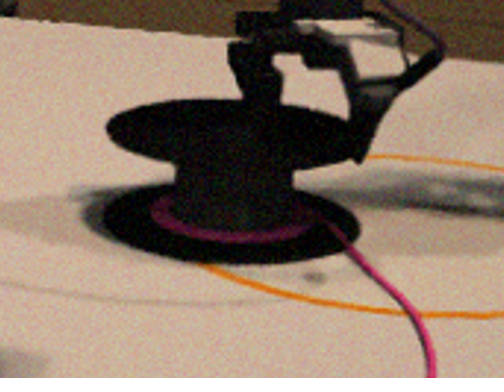

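execute_actions:
  actions:
    - [[0,0,0,0,0,0,1, 0,0,0,0,0,-0.102,0.5],[0,0,0,0,0,0,1, 0,0,0,0,0,-0.102,0.7],[0,0,0,0,0,0,1, 0,-0.004,0.012,-0.012,0,-0.102,0.85],[0,0,0,0,0,0,1, 0,-0.008,0.025,-0.025,0,-0.102,0.85],[0,0,0,0,0,0,1, 0,-0.012,0.037,-0.038,0,-0.102,0.85],[0,0,0,0,0,0,1, 0,-0.017,0.05,-0.051,0,-0.102,0.85],[0,0,0,0,0,0,1, 0,-0.021,0.062,-0.064,0,-0.102,0.85],[0,0,0,0,0,0,1, 0,-0.025,0.074,-0.077,0,-0.102,0.85],[0,0,0,0,0,0,1, 0,-0.029,0.087,-0.077,0,-0.102,0.85],[0,0,0,0,0,0,1, 0,-0.033,0.099,-0.077,0,-0.102,0.85]]
    - [[0,0,0,0,0,0,1, 0,0,0,-0.018,0,0.02,0.85],[0,0,0,0,0,0,1, 0,0,0,-0.018,0,0.05,0.85],[0,0,0,0,0,0,1, 0,0,0,-0.018,0,0.09,0.85],[0,0,0,0,0,0,1, 0,0,0,-0.018,0,0.13,0.85],[0,0,0,0,0,0,1, 0,0,0,-0.018,0,0.17,0.85],[0,0,0,0,0,0,1, 0,0,0,-0.018,0,0.21,0.85],[0,0,0,0,0,0,1, 0,0,0,-0.018,0,0.25,0.85],[0,0,0,0,0,0,1, 0,0,0,-0.018,0,0.29,0.85],[0,0,0,0,0,0,1, 0,0,0,-0.018,0,0.33,0.85],[0,0,0,0,0,0,1, 0,0,0,-0.018,0,0.37,0.85],[0,0,0,0,0,0,1, 0,0,0,-0.018,0,0.41,0.85],[0,0,0,0,0,0,1, 0,0,0,-0.018,0,0.45,0.85],[0,0,0,0,0,0,1, 0,0,0,-0.018,0,0.49,0.85],[0,0,0,0,0,0,1, 0,0,0,-0.018,0,0.53,0.85],[0,0,0,0,0,0,1, 0,0,0,-0.018,0,0.57,0.85]]
    - [[0,0,0,0,0,0,1, 0,0,0,0,0,0.20,0.85],[0,0,0,0,0,0,1, 0,0,0,0,0,0.24,0.85],[0,0,0,0,0,0,1, 0,0,0,0,0,0.28,0.85],[0,0,0,0,0,0,1, 0,0,0,0,0,0.32,0.85],[0,0,0,0,0,0,1, 0,0,0,0,0,0.36,0.85],[0,0,0,0,0,0,1, 0,0,0,0,0,0.40,0.85],[0,0,0,0,0,0,1, 0,0,0,0,0,0.44,0.85],[0,0,0,0,0,0,1, 0,0,0,0,0,0.48,0.85],[0,0,0,0,0,0,1, 0,0,0,0,0,0.52,0.85],[0,0,0,0,0,0,1, 0,0,0,0,0,0.56,0.85],[0,0,0,0,0,0,1, 0,0,0,0,0,0.60,0.85],[0,0,0,0,0,0,1, 0,0,0,0,0,0.64,0.85],[0,0,0,0,0,0,1, 0,0,0,0,0,0.68,0.85],[0,0,0,0,0,0,1, 0,0,0,0,0,0.72,0.85],[0,0,0,0,0,0,1, 0,0,0,0,0,0.76,0.85]]
    - [[0,0,0,0,0,0,1, 0,0,0,0,0,0.20,0.85],[0,0,0,0,0,0,1, 0,0,0,0,0,0.24,0.85],[0,0,0,0,0,0,1, 0,0,0,0,0,0.28,0.85],[0,0,0,0,0,0,1, 0,0,0,0,0,0.32,0.85],[0,0,0,0,0,0,1, 0,0,0,0,0,0.36,0.85],[0,0,0,0,0,0,1, 0,0,0,0,0,0.40,0.85],[0,0,0,0,0,0,1, 0,0,0,0,0,0.44,0.85],[0,0,0,0,0,0,1, 0,0,0,0,0,0.48,0.85],[0,0,0,0,0,0,1, 0,0,0,0,0,0.51,0.85],[0,0,0,0,0,0,1, 0,0,0,0,0,0.535,0.85],[0,0,0,0,0,0,1, 0,0,0,0,0,0.55,0.85]]
    - [[0,0,0,0,0,0,1, 0,0.004,-0.011,0.015,0,0.069,0.85],[0,0,0,0,0,0,1, 0,0.008,-0.022,0.029,0,0.069,0.85],[0,0,0,0,0,0,1, 0,0.012,-0.033,0.044,0,0.069,0.85],[0,0,0,0,0,0,1, 0,0.016,-0.044,0.058,0,0.069,0.85],[0,0,0,0,0,0,1, 0,0.02,-0.055,0.073,0,0.069,0.85],[0,0,0,0,0,0,1, 0,0.024,-0.066,0.087,0,0.069,0.85],[0,0,0,0,0,0,1, 0,0.028,-0.077,0.087,0,0.069,0.85],[0,0,0,0,0,0,1, 0,0.031,-0.088,0.087,0,0.069,0.85],[0,0,0,0,0,0,1, 0,0.033,-0.099,0.087,0,0.069,0.8],[0,0,0,0,0,0,1, 0,0.033,-0.099,0.087,0,0.069,0.7],[0,0,0,0,0,0,1, 0,0.033,-0.099,0.087,0,0.069,0.6],[0,0,0,0,0,0,1, 0,0.033,-0.099,0.087,0,0.069,0.52],[0,0,0,0,0,0,1, 0,0.033,-0.099,0.087,0,0.069,0.46],[0,0,0,0,0,0,1, 0,0.033,-0.099,0.087,0,0.069,0.41],[0,0,0,0,0,0,1, 0,0.033,-0.099,0.087,0,0.069,0.37]]
    - [[0,0,0,0,0,0,1, 0,0,0,0,0,0,0.345],[0,0,0,0,0,0,1, 0,0,0,0,0,0,0.325],[0,0,0,0,0,0,1, 0,0,0,0,0,-0.01,0.31],[0,0,0,0,0,0,1, 0,0,0,0,0,-0.03,0.297],[0,0,0,0,0,0,1, 0,0,0,0,0,-0.06,0.297],[0,0,0,0,0,0,1, 0,0,0,0,0,-0.10,0.297],[0,0,0,0,0,0,1, 0,0,0,0,0,-0.14,0.297],[0,0,0,0,0,0,1, 0,0,0,0,0,-0.18,0.297],[0,0,0,0,0,0,1, 0,0,0,0,0,-0.22,0.297],[0,0,0,0,0,0,1, 0,0,0,0,0,-0.26,0.297],[0,0,0,0,0,0,1, 0,0,0,0,0,-0.30,0.297],[0,0,0,0,0,0,1, 0,0,0,0,0,-0.34,0.297],[0,0,0,0,0,0,1, 0,0,0,0,0,-0.38,0.297],[0,0,0,0,0,0,1, 0,0,0,0,0,-0.42,0.297],[0,0,0,0,0,0,1, 0,0,0,0,0,-0.46,0.297]]
    - [[0,0,0,0,0,0,1, 0,0,0,0,0,-0.20,0.297],[0,0,0,0,0,0,1, 0,0,0,0,0,-0.24,0.297],[0,0,0,0,0,0,1, 0,0,0,0,0,-0.28,0.297],[0,0,0,0,0,0,1, 0,0,0,0,0,-0.32,0.297],[0,0,0,0,0,0,1, 0,0,0,0,0,-0.36,0.297],[0,0,0,0,0,0,1, 0,0,0,0,0,-0.40,0.297],[0,0,0,0,0,0,1, 0,0,0,0,0,-0.44,0.297],[0,0,0,0,0,0,1, 0,0,0,0,0,-0.48,0.297],[0,0,0,0,0,0,1, 0,0,0,0,0,-0.52,0.297],[0,0,0,0,0,0,1, 0,0,0,0,0,-0.56,0.297],[0,0,0,0,0,0,1, 0,0,0,0,0,-0.60,0.297],[0,0,0,0,0,0,1, 0,0,0,0,0,-0.64,0.297],[0,0,0,0,0,0,1, 0,0,0,0,0,-0.68,0.297],[0,0,0,0,0,0,1, 0,0,0,0,0,-0.72,0.297],[0,0,0,0,0,0,1, 0,0,0,0,0,-0.76,0.297]]
    - [[0,0,0,0,0,0,1, 0,0,0,0,0,-0.20,0.297],[0,0,0,0,0,0,1, 0,0,0,0,0,-0.24,0.297],[0,0,0,0,0,0,1, 0,0,0,0,0,-0.28,0.297],[0,0,0,0,0,0,1, 0,0,0,0,0,-0.32,0.297],[0,0,0,0,0,0,1, 0,0,0,0,0,-0.36,0.297],[0,0,0,0,0,0,1, 0,0,0,0,0,-0.40,0.297],[0,0,0,0,0,0,1, 0,0,0,0,0,-0.44,0.297],[0,0,0,0,0,0,1, 0,0,0,0,0,-0.48,0.297],[0,0,0,0,0,0,1, 0,0,0,0,0,-0.52,0.297],[0,0,0,0,0,0,1, 0,0,0,0,0,-0.56,0.297],[0,0,0,0,0,0,1, 0,0,0,0,0,-0.60,0.297],[0,0,0,0,0,0,1, 0,0,0,0,0,-0.63,0.297],[0,0,0,0,0,0,1, 0,0,0,0,0,-0.655,0.297],[0,0,0,0,0,0,1, 0,0,0,0,0,-0.67,0.297]]

zoom_image:
  camera: "cam_head_right"
  region: [260, 160, 420, 300]

Scene clock: 1037.77 s.
left_arm: end_effector_position=(+0.4111, +0.1417, +0.3697) grip_measured=+1.000 end_effector_quat_wxyz=(+0.567, +0.491, +0.658, -0.065) | right_arm: end_effector_position=(+0.3123, -0.2083, +0.0546) grip_measured=+0.326 end_effector_quat_wxyz=(-0.003, +0.860, -0.510, +0.012)
Joint names: [waist, shoulder, elbow, wrist pitch, wrist yaw, wrist roll]
Joint positions: left_arm=[-0.213  1.524  1.616 -0.508  0.531  0.747  0.094] | right_arm=[ 0.348  1.762  1.231 -1.019  0.014 -1.774  0.062]
Joint velocities: left_arm=[ 0.002 -0.002 -0.017  0.022  0.051  0.007  0.   ] | right_arm=[ 0.002  0.002  0.002  0.037 -0.037 -1.399 -0.001]
Joint targets: left_arm=[-0.213 1.524 1.616 -0.508 0.531 0.747] | right_arm=[0.348 1.762 1.231 -1.017 0.015 -1.998]
Step readings (joint positions; steps 1 to 15: 1st action; 16 to 30: 2nd action; 31 to 45: 3rd action; 46 to 60: 4th action; 61 to 75: 5th action; 76 to 90: 6th action; 91 to 105: 7th action; 106 to 120: 8th action):
0: left_arm=[-0.213 1.524 1.616 -0.508 0.531 0.747] | right_arm=[0.348 1.762 1.232 -1.021 0.018 -1.991]
1: left_arm=[-0.213 1.524 1.616 -0.508 0.531 0.747] | right_arm=[0.348 1.762 1.232 -1.021 0.018 -1.990]
2: left_arm=[-0.213 1.524 1.616 -0.508 0.531 0.747] | right_arm=[0.348 1.762 1.232 -1.021 0.018 -1.990]
4: left_arm=[-0.213 1.524 1.616 -0.508 0.531 0.747] | right_arm=[0.348 1.762 1.234 -1.028 0.018 -1.990]
8: left_arm=[-0.213 1.524 1.616 -0.508 0.531 0.747] | right_arm=[0.348 1.760 1.276 -1.091 0.018 -1.990]
15: left_arm=[-0.213 1.524 1.616 -0.508 0.531 0.747] | right_arm=[0.348 1.731 1.342 -1.147 0.018 -1.990]
16: left_arm=[-0.213 1.524 1.616 -0.508 0.531 0.747] | right_arm=[0.348 1.731 1.342 -1.151 0.018 -1.986]
17: left_arm=[-0.213 1.524 1.616 -0.508 0.531 0.747] | right_arm=[0.348 1.731 1.342 -1.155 0.018 -1.970]
19: left_arm=[-0.213 1.524 1.616 -0.508 0.531 0.747] | right_arm=[0.348 1.731 1.342 -1.161 0.018 -1.905]
23: left_arm=[-0.213 1.524 1.616 -0.508 0.531 0.747] | right_arm=[0.348 1.731 1.342 -1.167 0.018 -1.681]
30: left_arm=[-0.213 1.524 1.616 -0.508 0.531 0.747] | right_arm=[0.348 1.731 1.342 -1.169 0.018 -1.170]
31: left_arm=[-0.213 1.524 1.616 -0.508 0.531 0.747] | right_arm=[0.348 1.731 1.342 -1.169 0.018 -1.093]
32: left_arm=[-0.213 1.524 1.616 -0.508 0.531 0.747] | right_arm=[0.348 1.731 1.342 -1.169 0.018 -1.015]
34: left_arm=[-0.213 1.524 1.616 -0.508 0.531 0.747] | right_arm=[0.348 1.731 1.342 -1.169 0.018 -0.859]
38: left_arm=[-0.213 1.524 1.616 -0.508 0.531 0.747] | right_arm=[0.348 1.731 1.342 -1.169 0.018 -0.541]
45: left_arm=[-0.213 1.524 1.616 -0.508 0.531 0.747] | right_arm=[0.348 1.731 1.342 -1.169 0.018 0.022]
46: left_arm=[-0.213 1.524 1.616 -0.508 0.531 0.747] | right_arm=[0.348 1.731 1.342 -1.169 0.018 0.100]
47: left_arm=[-0.213 1.524 1.616 -0.508 0.531 0.747] | right_arm=[0.348 1.731 1.342 -1.169 0.018 0.177]
49: left_arm=[-0.213 1.524 1.616 -0.508 0.531 0.747] | right_arm=[0.348 1.731 1.342 -1.169 0.018 0.333]
53: left_arm=[-0.213 1.524 1.616 -0.508 0.531 0.747] | right_arm=[0.348 1.731 1.342 -1.169 0.018 0.651]
60: left_arm=[-0.213 1.524 1.616 -0.508 0.531 0.747] | right_arm=[0.348 1.731 1.342 -1.169 0.018 1.020]
61: left_arm=[-0.213 1.524 1.616 -0.508 0.531 0.747] | right_arm=[0.348 1.731 1.342 -1.168 0.018 1.046]
62: left_arm=[-0.213 1.524 1.616 -0.508 0.531 0.747] | right_arm=[0.348 1.731 1.340 -1.161 0.018 1.067]
64: left_arm=[-0.213 1.524 1.616 -0.508 0.531 0.747] | right_arm=[0.348 1.731 1.328 -1.131 0.018 1.098]
68: left_arm=[-0.213 1.524 1.616 -0.508 0.531 0.747] | right_arm=[0.348 1.739 1.277 -1.056 0.018 1.130]
75: left_arm=[-0.213 1.524 1.616 -0.508 0.531 0.747] | right_arm=[0.348 1.762 1.231 -1.018 0.018 1.148]
76: left_arm=[-0.213 1.524 1.616 -0.508 0.531 0.747] | right_arm=[0.348 1.762 1.231 -1.018 0.018 1.148]
77: left_arm=[-0.213 1.524 1.616 -0.508 0.531 0.747] | right_arm=[0.348 1.762 1.231 -1.018 0.018 1.148]
79: left_arm=[-0.213 1.524 1.616 -0.508 0.531 0.747] | right_arm=[0.348 1.762 1.231 -1.018 0.018 1.139]
83: left_arm=[-0.213 1.524 1.616 -0.508 0.531 0.747] | right_arm=[0.348 1.762 1.231 -1.018 0.018 1.005]
90: left_arm=[-0.213 1.524 1.616 -0.508 0.531 0.747] | right_arm=[0.348 1.762 1.231 -1.017 0.017 0.542]
91: left_arm=[-0.213 1.524 1.616 -0.508 0.531 0.747] | right_arm=[0.348 1.762 1.231 -1.017 0.017 0.467]
92: left_arm=[-0.213 1.524 1.616 -0.508 0.531 0.747] | right_arm=[0.348 1.762 1.231 -1.017 0.017 0.391]
94: left_arm=[-0.213 1.524 1.616 -0.508 0.531 0.747] | right_arm=[0.348 1.762 1.231 -1.017 0.017 0.235]
98: left_arm=[-0.213 1.524 1.616 -0.508 0.531 0.747] | right_arm=[0.348 1.762 1.231 -1.017 0.016 -0.081]
105: left_arm=[-0.213 1.524 1.616 -0.508 0.531 0.747] | right_arm=[0.348 1.762 1.231 -1.017 0.015 -0.643]
106: left_arm=[-0.213 1.524 1.616 -0.508 0.531 0.747] | right_arm=[0.348 1.762 1.231 -1.017 0.015 -0.720]
107: left_arm=[-0.213 1.524 1.616 -0.508 0.531 0.747] | right_arm=[0.348 1.762 1.231 -1.017 0.015 -0.796]
109: left_arm=[-0.213 1.524 1.616 -0.508 0.531 0.747] | right_arm=[0.348 1.762 1.231 -1.017 0.014 -0.950]
113: left_arm=[-0.213 1.524 1.616 -0.508 0.531 0.747] | right_arm=[0.348 1.762 1.231 -1.017 0.013 -1.266]
120: Joint positions above
camera_calibration (this result's frames):
cam_left_wrist: T_world_to_cam=[[-0.661041, -0.34109, -0.668343, 0.568608], [-0.125326, 0.928386, -0.349847, 0.0803913], [0.739809, -0.147503, -0.656449, 0.0931201], [0, 0, 0, 1]] pos_world=[0.317058, 0.133048, 0.469278]
cam_right_wrist: T_world_to_cam=[[0.765555, 0.6433, 0.00953348, -0.113403], [0.416576, -0.506928, 0.754644, -0.27296], [0.490295, -0.57375, -0.656065, -0.136801], [0, 0, 0, 1]] pos_world=[0.267598, -0.143909, 0.117319]

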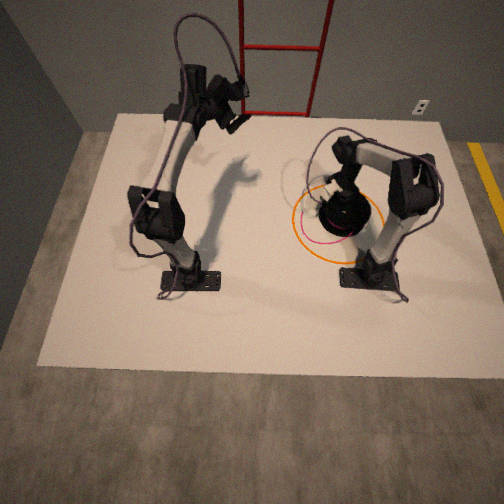

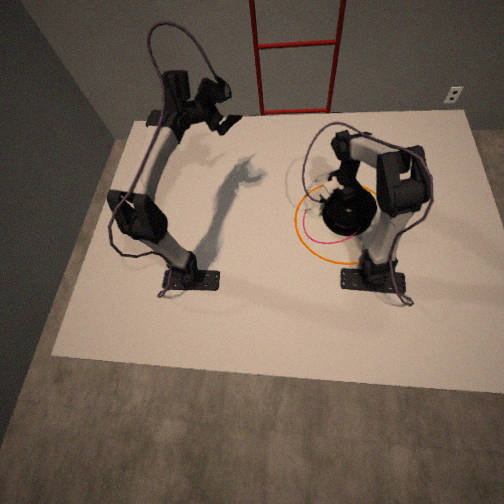

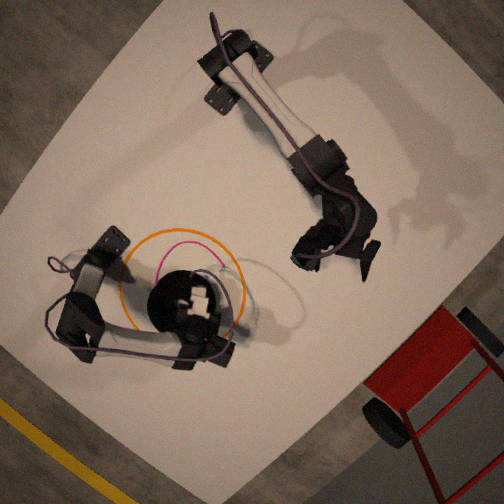

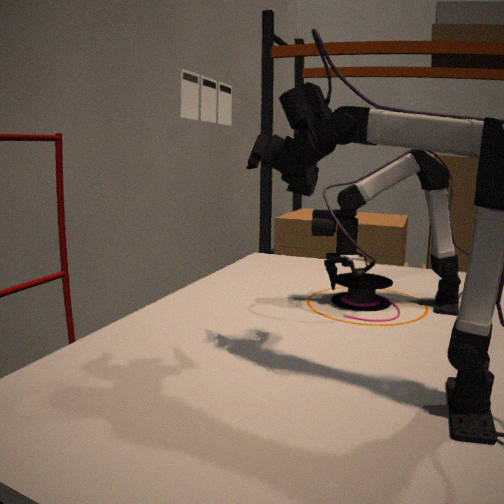

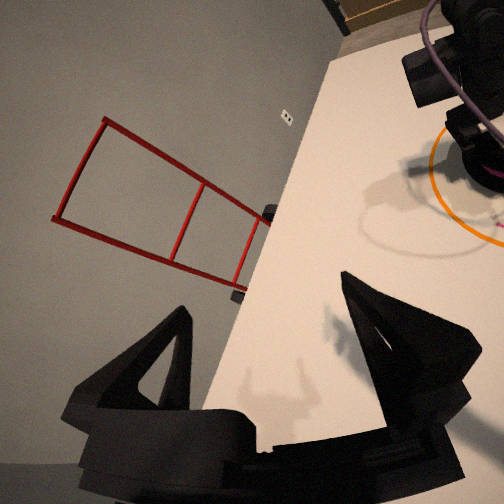

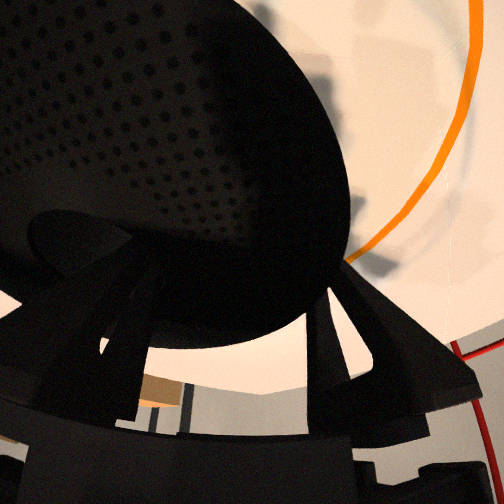

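Region (260, 160, 420, 300) of cam_head_right's 504x504 image, scaled by 3.150, with more detail than that image has; it fills the top 441 rows of this view, and the rest is white.

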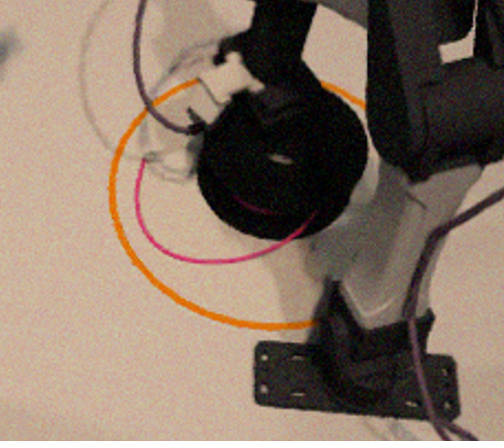

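execute_actions:
  actions:
    - [[0,0,0,0,0,0,1, 0,0,0,0,0,-0.103,0.5],[0,0,0,0,0,0,1, 0,0,0,0,0,-0.103,0.7],[0,0,0,0,0,0,1, 0,-0.004,0.012,-0.013,0,-0.103,0.85],[0,0,0,0,0,0,1, 0,-0.008,0.025,-0.026,0,-0.103,0.85],[0,0,0,0,0,0,1, 0,-0.012,0.037,-0.039,0,-0.103,0.85],[0,0,0,0,0,0,1, 0,-0.017,0.05,-0.052,0,-0.103,0.85],[0,0,0,0,0,0,1, 0,-0.021,0.062,-0.065,0,-0.103,0.85],[0,0,0,0,0,0,1, 0,-0.025,0.074,-0.078,0,-0.103,0.85],[0,0,0,0,0,0,1, 0,-0.029,0.087,-0.078,0,-0.103,0.85],[0,0,0,0,0,0,1, 0,-0.033,0.1,-0.078,0,-0.103,0.85]]
    - [[0,0,0,0,0,0,1, 0,0,0,-0.018,0,0.02,0.85],[0,0,0,0,0,0,1, 0,0,0,-0.018,0,0.05,0.85],[0,0,0,0,0,0,1, 0,0,0,-0.018,0,0.09,0.85],[0,0,0,0,0,0,1, 0,0,0,-0.018,0,0.13,0.85],[0,0,0,0,0,0,1, 0,0,0,-0.018,0,0.17,0.85],[0,0,0,0,0,0,1, 0,0,0,-0.018,0,0.21,0.85],[0,0,0,0,0,0,1, 0,0,0,-0.018,0,0.25,0.85],[0,0,0,0,0,0,1, 0,0,0,-0.018,0,0.29,0.85],[0,0,0,0,0,0,1, 0,0,0,-0.018,0,0.33,0.85],[0,0,0,0,0,0,1, 0,0,0,-0.018,0,0.37,0.85],[0,0,0,0,0,0,1, 0,0,0,-0.018,0,0.41,0.85],[0,0,0,0,0,0,1, 0,0,0,-0.018,0,0.45,0.85],[0,0,0,0,0,0,1, 0,0,0,-0.018,0,0.49,0.85],[0,0,0,0,0,0,1, 0,0,0,-0.018,0,0.53,0.85],[0,0,0,0,0,0,1, 0,0,0,-0.018,0,0.57,0.85]]
    - [[0,0,0,0,0,0,1, 0,0,0,0,0,0.20,0.85],[0,0,0,0,0,0,1, 0,0,0,0,0,0.24,0.85],[0,0,0,0,0,0,1, 0,0,0,0,0,0.28,0.85],[0,0,0,0,0,0,1, 0,0,0,0,0,0.32,0.85],[0,0,0,0,0,0,1, 0,0,0,0,0,0.36,0.85],[0,0,0,0,0,0,1, 0,0,0,0,0,0.40,0.85],[0,0,0,0,0,0,1, 0,0,0,0,0,0.44,0.85],[0,0,0,0,0,0,1, 0,0,0,0,0,0.48,0.85],[0,0,0,0,0,0,1, 0,0,0,0,0,0.52,0.85],[0,0,0,0,0,0,1, 0,0,0,0,0,0.56,0.85],[0,0,0,0,0,0,1, 0,0,0,0,0,0.60,0.85],[0,0,0,0,0,0,1, 0,0,0,0,0,0.64,0.85],[0,0,0,0,0,0,1, 0,0,0,0,0,0.68,0.85],[0,0,0,0,0,0,1, 0,0,0,0,0,0.72,0.85],[0,0,0,0,0,0,1, 0,0,0,0,0,0.76,0.85]]
    - [[0,0,0,0,0,0,1, 0,0,0,0,0,0.20,0.85],[0,0,0,0,0,0,1, 0,0,0,0,0,0.24,0.85],[0,0,0,0,0,0,1, 0,0,0,0,0,0.28,0.85],[0,0,0,0,0,0,1, 0,0,0,0,0,0.32,0.85],[0,0,0,0,0,0,1, 0,0,0,0,0,0.36,0.85],[0,0,0,0,0,0,1, 0,0,0,0,0,0.40,0.85],[0,0,0,0,0,0,1, 0,0,0,0,0,0.44,0.85],[0,0,0,0,0,0,1, 0,0,0,0,0,0.48,0.85],[0,0,0,0,0,0,1, 0,0,0,0,0,0.51,0.85],[0,0,0,0,0,0,1, 0,0,0,0,0,0.535,0.85],[0,0,0,0,0,0,1, 0,0,0,0,0,0.55,0.85]]
    - [[0,0,0,0,0,0,1, 0,0.004,-0.011,0.015,0,0.069,0.85],[0,0,0,0,0,0,1, 0,0.008,-0.022,0.029,0,0.069,0.85],[0,0,0,0,0,0,1, 0,0.012,-0.033,0.044,0,0.069,0.85],[0,0,0,0,0,0,1, 0,0.016,-0.044,0.058,0,0.069,0.85],[0,0,0,0,0,0,1, 0,0.02,-0.055,0.073,0,0.069,0.85],[0,0,0,0,0,0,1, 0,0.024,-0.066,0.087,0,0.069,0.85],[0,0,0,0,0,0,1, 0,0.028,-0.077,0.087,0,0.069,0.85],[0,0,0,0,0,0,1, 0,0.031,-0.088,0.087,0,0.069,0.85],[0,0,0,0,0,0,1, 0,0.033,-0.099,0.087,0,0.069,0.8],[0,0,0,0,0,0,1, 0,0.033,-0.099,0.087,0,0.069,0.7],[0,0,0,0,0,0,1, 0,0.033,-0.099,0.087,0,0.069,0.6],[0,0,0,0,0,0,1, 0,0.033,-0.099,0.087,0,0.069,0.52],[0,0,0,0,0,0,1, 0,0.033,-0.099,0.087,0,0.069,0.46],[0,0,0,0,0,0,1, 0,0.033,-0.099,0.087,0,0.069,0.41],[0,0,0,0,0,0,1, 0,0.033,-0.099,0.087,0,0.069,0.37]]
    - [[0,0,0,0,0,0,1, 0,0,0,0,0,0,0.345],[0,0,0,0,0,0,1, 0,0,0,0,0,0,0.325],[0,0,0,0,0,0,1, 0,0,0,0,0,-0.01,0.31],[0,0,0,0,0,0,1, 0,0,0,0,0,-0.03,0.297],[0,0,0,0,0,0,1, 0,0,0,0,0,-0.06,0.297],[0,0,0,0,0,0,1, 0,0,0,0,0,-0.10,0.297],[0,0,0,0,0,0,1, 0,0,0,0,0,-0.14,0.297],[0,0,0,0,0,0,1, 0,0,0,0,0,-0.18,0.297],[0,0,0,0,0,0,1, 0,0,0,0,0,-0.22,0.297],[0,0,0,0,0,0,1, 0,0,0,0,0,-0.26,0.297],[0,0,0,0,0,0,1, 0,0,0,0,0,-0.30,0.297],[0,0,0,0,0,0,1, 0,0,0,0,0,-0.34,0.297],[0,0,0,0,0,0,1, 0,0,0,0,0,-0.38,0.297],[0,0,0,0,0,0,1, 0,0,0,0,0,-0.42,0.297],[0,0,0,0,0,0,1, 0,0,0,0,0,-0.46,0.297]]
    - [[0,0,0,0,0,0,1, 0,0,0,0,0,-0.20,0.297],[0,0,0,0,0,0,1, 0,0,0,0,0,-0.24,0.297],[0,0,0,0,0,0,1, 0,0,0,0,0,-0.28,0.297],[0,0,0,0,0,0,1, 0,0,0,0,0,-0.32,0.297],[0,0,0,0,0,0,1, 0,0,0,0,0,-0.36,0.297],[0,0,0,0,0,0,1, 0,0,0,0,0,-0.40,0.297],[0,0,0,0,0,0,1, 0,0,0,0,0,-0.44,0.297],[0,0,0,0,0,0,1, 0,0,0,0,0,-0.48,0.297],[0,0,0,0,0,0,1, 0,0,0,0,0,-0.52,0.297],[0,0,0,0,0,0,1, 0,0,0,0,0,-0.56,0.297],[0,0,0,0,0,0,1, 0,0,0,0,0,-0.60,0.297],[0,0,0,0,0,0,1, 0,0,0,0,0,-0.64,0.297],[0,0,0,0,0,0,1, 0,0,0,0,0,-0.68,0.297],[0,0,0,0,0,0,1, 0,0,0,0,0,-0.72,0.297],[0,0,0,0,0,0,1, 0,0,0,0,0,-0.76,0.297]]
    - [[0,0,0,0,0,0,1, 0,0,0,0,0,-0.20,0.297],[0,0,0,0,0,0,1, 0,0,0,0,0,-0.24,0.297],[0,0,0,0,0,0,1, 0,0,0,0,0,-0.28,0.297],[0,0,0,0,0,0,1, 0,0,0,0,0,-0.32,0.297],[0,0,0,0,0,0,1, 0,0,0,0,0,-0.36,0.297],[0,0,0,0,0,0,1, 0,0,0,0,0,-0.40,0.297],[0,0,0,0,0,0,1, 0,0,0,0,0,-0.44,0.297],[0,0,0,0,0,0,1, 0,0,0,0,0,-0.48,0.297],[0,0,0,0,0,0,1, 0,0,0,0,0,-0.52,0.297],[0,0,0,0,0,0,1, 0,0,0,0,0,-0.56,0.297],[0,0,0,0,0,0,1, 0,0,0,0,0,-0.60,0.297],[0,0,0,0,0,0,1, 0,0,0,0,0,-0.63,0.297],[0,0,0,0,0,0,1, 0,0,0,0,0,-0.655,0.297],[0,0,0,0,0,0,1, 0,0,0,0,0,-0.67,0.297]]

zoom_image:
  camera: "cam_head_right"
  region: [260, 140, 420, 280]

Scene clock: 1081.00 s.
left_arm: end_effector_position=(+0.4111, +0.1417, +0.3697) grip_measured=+1.000 end_effector_quat_wxyz=(+0.567, +0.491, +0.658, -0.065) | right_arm: end_effector_position=(+0.3124, -0.2086, +0.0545) grip_measured=+0.327 end_effector_quat_wxyz=(-0.003, +0.859, -0.512, +0.013)
Joint names: [waist, shoulder, elbow, wrist pitch, wrist yaw, wrist roll]
Joint positions: left_arm=[-0.213  1.524  1.616 -0.508  0.531  0.747  0.094] | right_arm=[ 0.348  1.763  1.232 -1.019  0.015 -1.77   0.062]
Joint velocities: left_arm=[-0.002  0.012  0.007 -0.037 -0.022 -0.022  0.   ] | right_arm=[ 0.007 -0.012  0.002 -0.11  -0.037 -1.429 -0.001]
Joint targets: left_arm=[-0.213 1.524 1.616 -0.508 0.531 0.747] | right_arm=[0.348 1.763 1.232 -1.019 0.014 -1.991]
Step readings (joint positions; steps 1 to 15: 1st action; 16 to 30: 2nd action; 31 to 45: 3rd action; 46 to 60: 4th action; 61 to 75: 5th action; 76 to 90: 6th action; 91 to 105: 7th action; 106 to 120: 8th action):
0: left_arm=[-0.213 1.524 1.616 -0.508 0.531 0.747] | right_arm=[0.348 1.762 1.231 -1.019 0.014 -1.983]
1: left_arm=[-0.213 1.524 1.616 -0.508 0.531 0.747] | right_arm=[0.348 1.762 1.231 -1.019 0.014 -1.983]
2: left_arm=[-0.213 1.524 1.616 -0.508 0.531 0.747] | right_arm=[0.348 1.762 1.231 -1.019 0.014 -1.983]
4: left_arm=[-0.213 1.524 1.616 -0.508 0.531 0.747] | right_arm=[0.348 1.762 1.233 -1.027 0.014 -1.983]
8: left_arm=[-0.213 1.524 1.616 -0.508 0.531 0.747] | right_arm=[0.348 1.761 1.276 -1.090 0.014 -1.983]
15: left_arm=[-0.213 1.524 1.616 -0.508 0.531 0.747] | right_arm=[0.348 1.731 1.342 -1.146 0.014 -1.983]
16: left_arm=[-0.213 1.524 1.616 -0.508 0.531 0.747] | right_arm=[0.348 1.731 1.342 -1.150 0.014 -1.978]
17: left_arm=[-0.213 1.524 1.616 -0.508 0.531 0.747] | right_arm=[0.348 1.731 1.342 -1.154 0.014 -1.963]
19: left_arm=[-0.213 1.524 1.616 -0.508 0.531 0.747] | right_arm=[0.348 1.731 1.342 -1.160 0.014 -1.897]
23: left_arm=[-0.213 1.524 1.616 -0.508 0.531 0.747] | right_arm=[0.348 1.731 1.342 -1.166 0.014 -1.673]
30: left_arm=[-0.213 1.524 1.616 -0.508 0.531 0.747] | right_arm=[0.348 1.731 1.342 -1.168 0.014 -1.162]
31: left_arm=[-0.213 1.524 1.616 -0.508 0.531 0.747] | right_arm=[0.348 1.731 1.342 -1.168 0.014 -1.085]
32: left_arm=[-0.213 1.524 1.616 -0.508 0.531 0.747] | right_arm=[0.348 1.731 1.342 -1.168 0.014 -1.008]
34: left_arm=[-0.213 1.524 1.616 -0.508 0.531 0.747] | right_arm=[0.348 1.731 1.342 -1.168 0.014 -0.851]
38: left_arm=[-0.213 1.524 1.616 -0.508 0.531 0.747] | right_arm=[0.348 1.731 1.342 -1.168 0.014 -0.533]
45: left_arm=[-0.213 1.524 1.616 -0.508 0.531 0.747] | right_arm=[0.348 1.731 1.342 -1.168 0.014 0.030]
46: left_arm=[-0.213 1.524 1.616 -0.508 0.531 0.747] | right_arm=[0.348 1.731 1.342 -1.168 0.014 0.108]
47: left_arm=[-0.213 1.524 1.616 -0.508 0.531 0.747] | right_arm=[0.348 1.731 1.342 -1.168 0.014 0.185]
49: left_arm=[-0.213 1.524 1.616 -0.508 0.531 0.747] | right_arm=[0.348 1.731 1.342 -1.168 0.014 0.341]
53: left_arm=[-0.213 1.524 1.616 -0.508 0.531 0.747] | right_arm=[0.348 1.731 1.342 -1.168 0.014 0.659]
60: left_arm=[-0.213 1.524 1.616 -0.508 0.531 0.747] | right_arm=[0.348 1.731 1.342 -1.168 0.014 1.028]
61: left_arm=[-0.213 1.524 1.616 -0.508 0.531 0.747] | right_arm=[0.348 1.731 1.342 -1.167 0.014 1.053]
62: left_arm=[-0.213 1.524 1.616 -0.508 0.531 0.747] | right_arm=[0.348 1.731 1.341 -1.160 0.014 1.075]
64: left_arm=[-0.213 1.524 1.616 -0.508 0.531 0.747] | right_arm=[0.348 1.731 1.328 -1.131 0.014 1.106]
68: left_arm=[-0.213 1.524 1.616 -0.508 0.531 0.747] | right_arm=[0.348 1.740 1.278 -1.055 0.014 1.138]
75: left_arm=[-0.213 1.524 1.616 -0.508 0.531 0.747] | right_arm=[0.348 1.763 1.232 -1.018 0.014 1.155]
76: left_arm=[-0.213 1.524 1.616 -0.508 0.531 0.747] | right_arm=[0.348 1.763 1.232 -1.018 0.014 1.156]
77: left_arm=[-0.213 1.524 1.616 -0.508 0.531 0.747] | right_arm=[0.348 1.763 1.232 -1.018 0.014 1.156]
79: left_arm=[-0.213 1.524 1.616 -0.508 0.531 0.747] | right_arm=[0.348 1.763 1.232 -1.018 0.014 1.147]
83: left_arm=[-0.213 1.524 1.616 -0.508 0.531 0.747] | right_arm=[0.348 1.763 1.232 -1.018 0.014 1.013]
90: left_arm=[-0.213 1.524 1.616 -0.508 0.531 0.747] | right_arm=[0.348 1.763 1.232 -1.018 0.014 0.550]
91: left_arm=[-0.213 1.524 1.616 -0.508 0.531 0.747] | right_arm=[0.348 1.763 1.232 -1.018 0.014 0.475]
92: left_arm=[-0.213 1.524 1.616 -0.508 0.531 0.747] | right_arm=[0.348 1.763 1.232 -1.018 0.014 0.399]
94: left_arm=[-0.213 1.524 1.616 -0.508 0.531 0.747] | right_arm=[0.348 1.763 1.232 -1.018 0.014 0.243]
98: left_arm=[-0.213 1.524 1.616 -0.508 0.531 0.747] | right_arm=[0.348 1.763 1.232 -1.019 0.014 -0.073]
105: left_arm=[-0.213 1.524 1.616 -0.508 0.531 0.747] | right_arm=[0.348 1.763 1.232 -1.019 0.014 -0.636]
106: left_arm=[-0.213 1.524 1.616 -0.508 0.531 0.747] | right_arm=[0.348 1.763 1.232 -1.019 0.014 -0.713]
107: left_arm=[-0.213 1.524 1.616 -0.508 0.531 0.747] | right_arm=[0.348 1.763 1.232 -1.019 0.014 -0.789]
109: left_arm=[-0.213 1.524 1.616 -0.508 0.531 0.747] | right_arm=[0.348 1.763 1.232 -1.019 0.015 -0.944]
113: left_arm=[-0.213 1.524 1.616 -0.508 0.531 0.747] | right_arm=[0.348 1.763 1.232 -1.019 0.015 -1.261]
120: Joint positions above
camera_calibration (this result's frames):
cam_left_wrist: T_world_to_cam=[[-0.661041, -0.34109, -0.668343, 0.568608], [-0.125326, 0.928386, -0.349847, 0.0803913], [0.739809, -0.147503, -0.656449, 0.0931201], [0, 0, 0, 1]] pos_world=[0.317058, 0.133048, 0.469278]
cam_right_wrist: T_world_to_cam=[[0.76803, 0.640362, 0.00817083, -0.114569], [0.41473, -0.507055, 0.755575, -0.272557], [0.487984, -0.576916, -0.655011, -0.137103], [0, 0, 0, 1]] pos_world=[0.267934, -0.143933, 0.117069]

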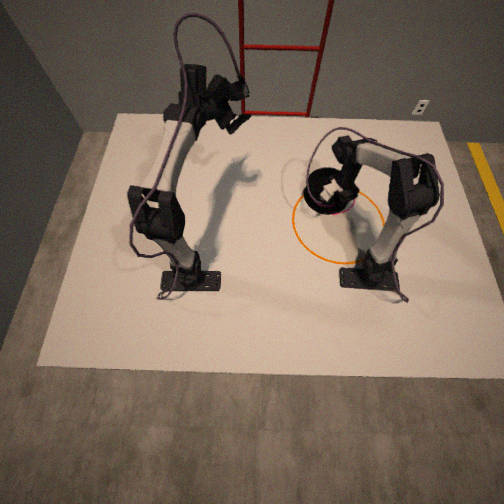

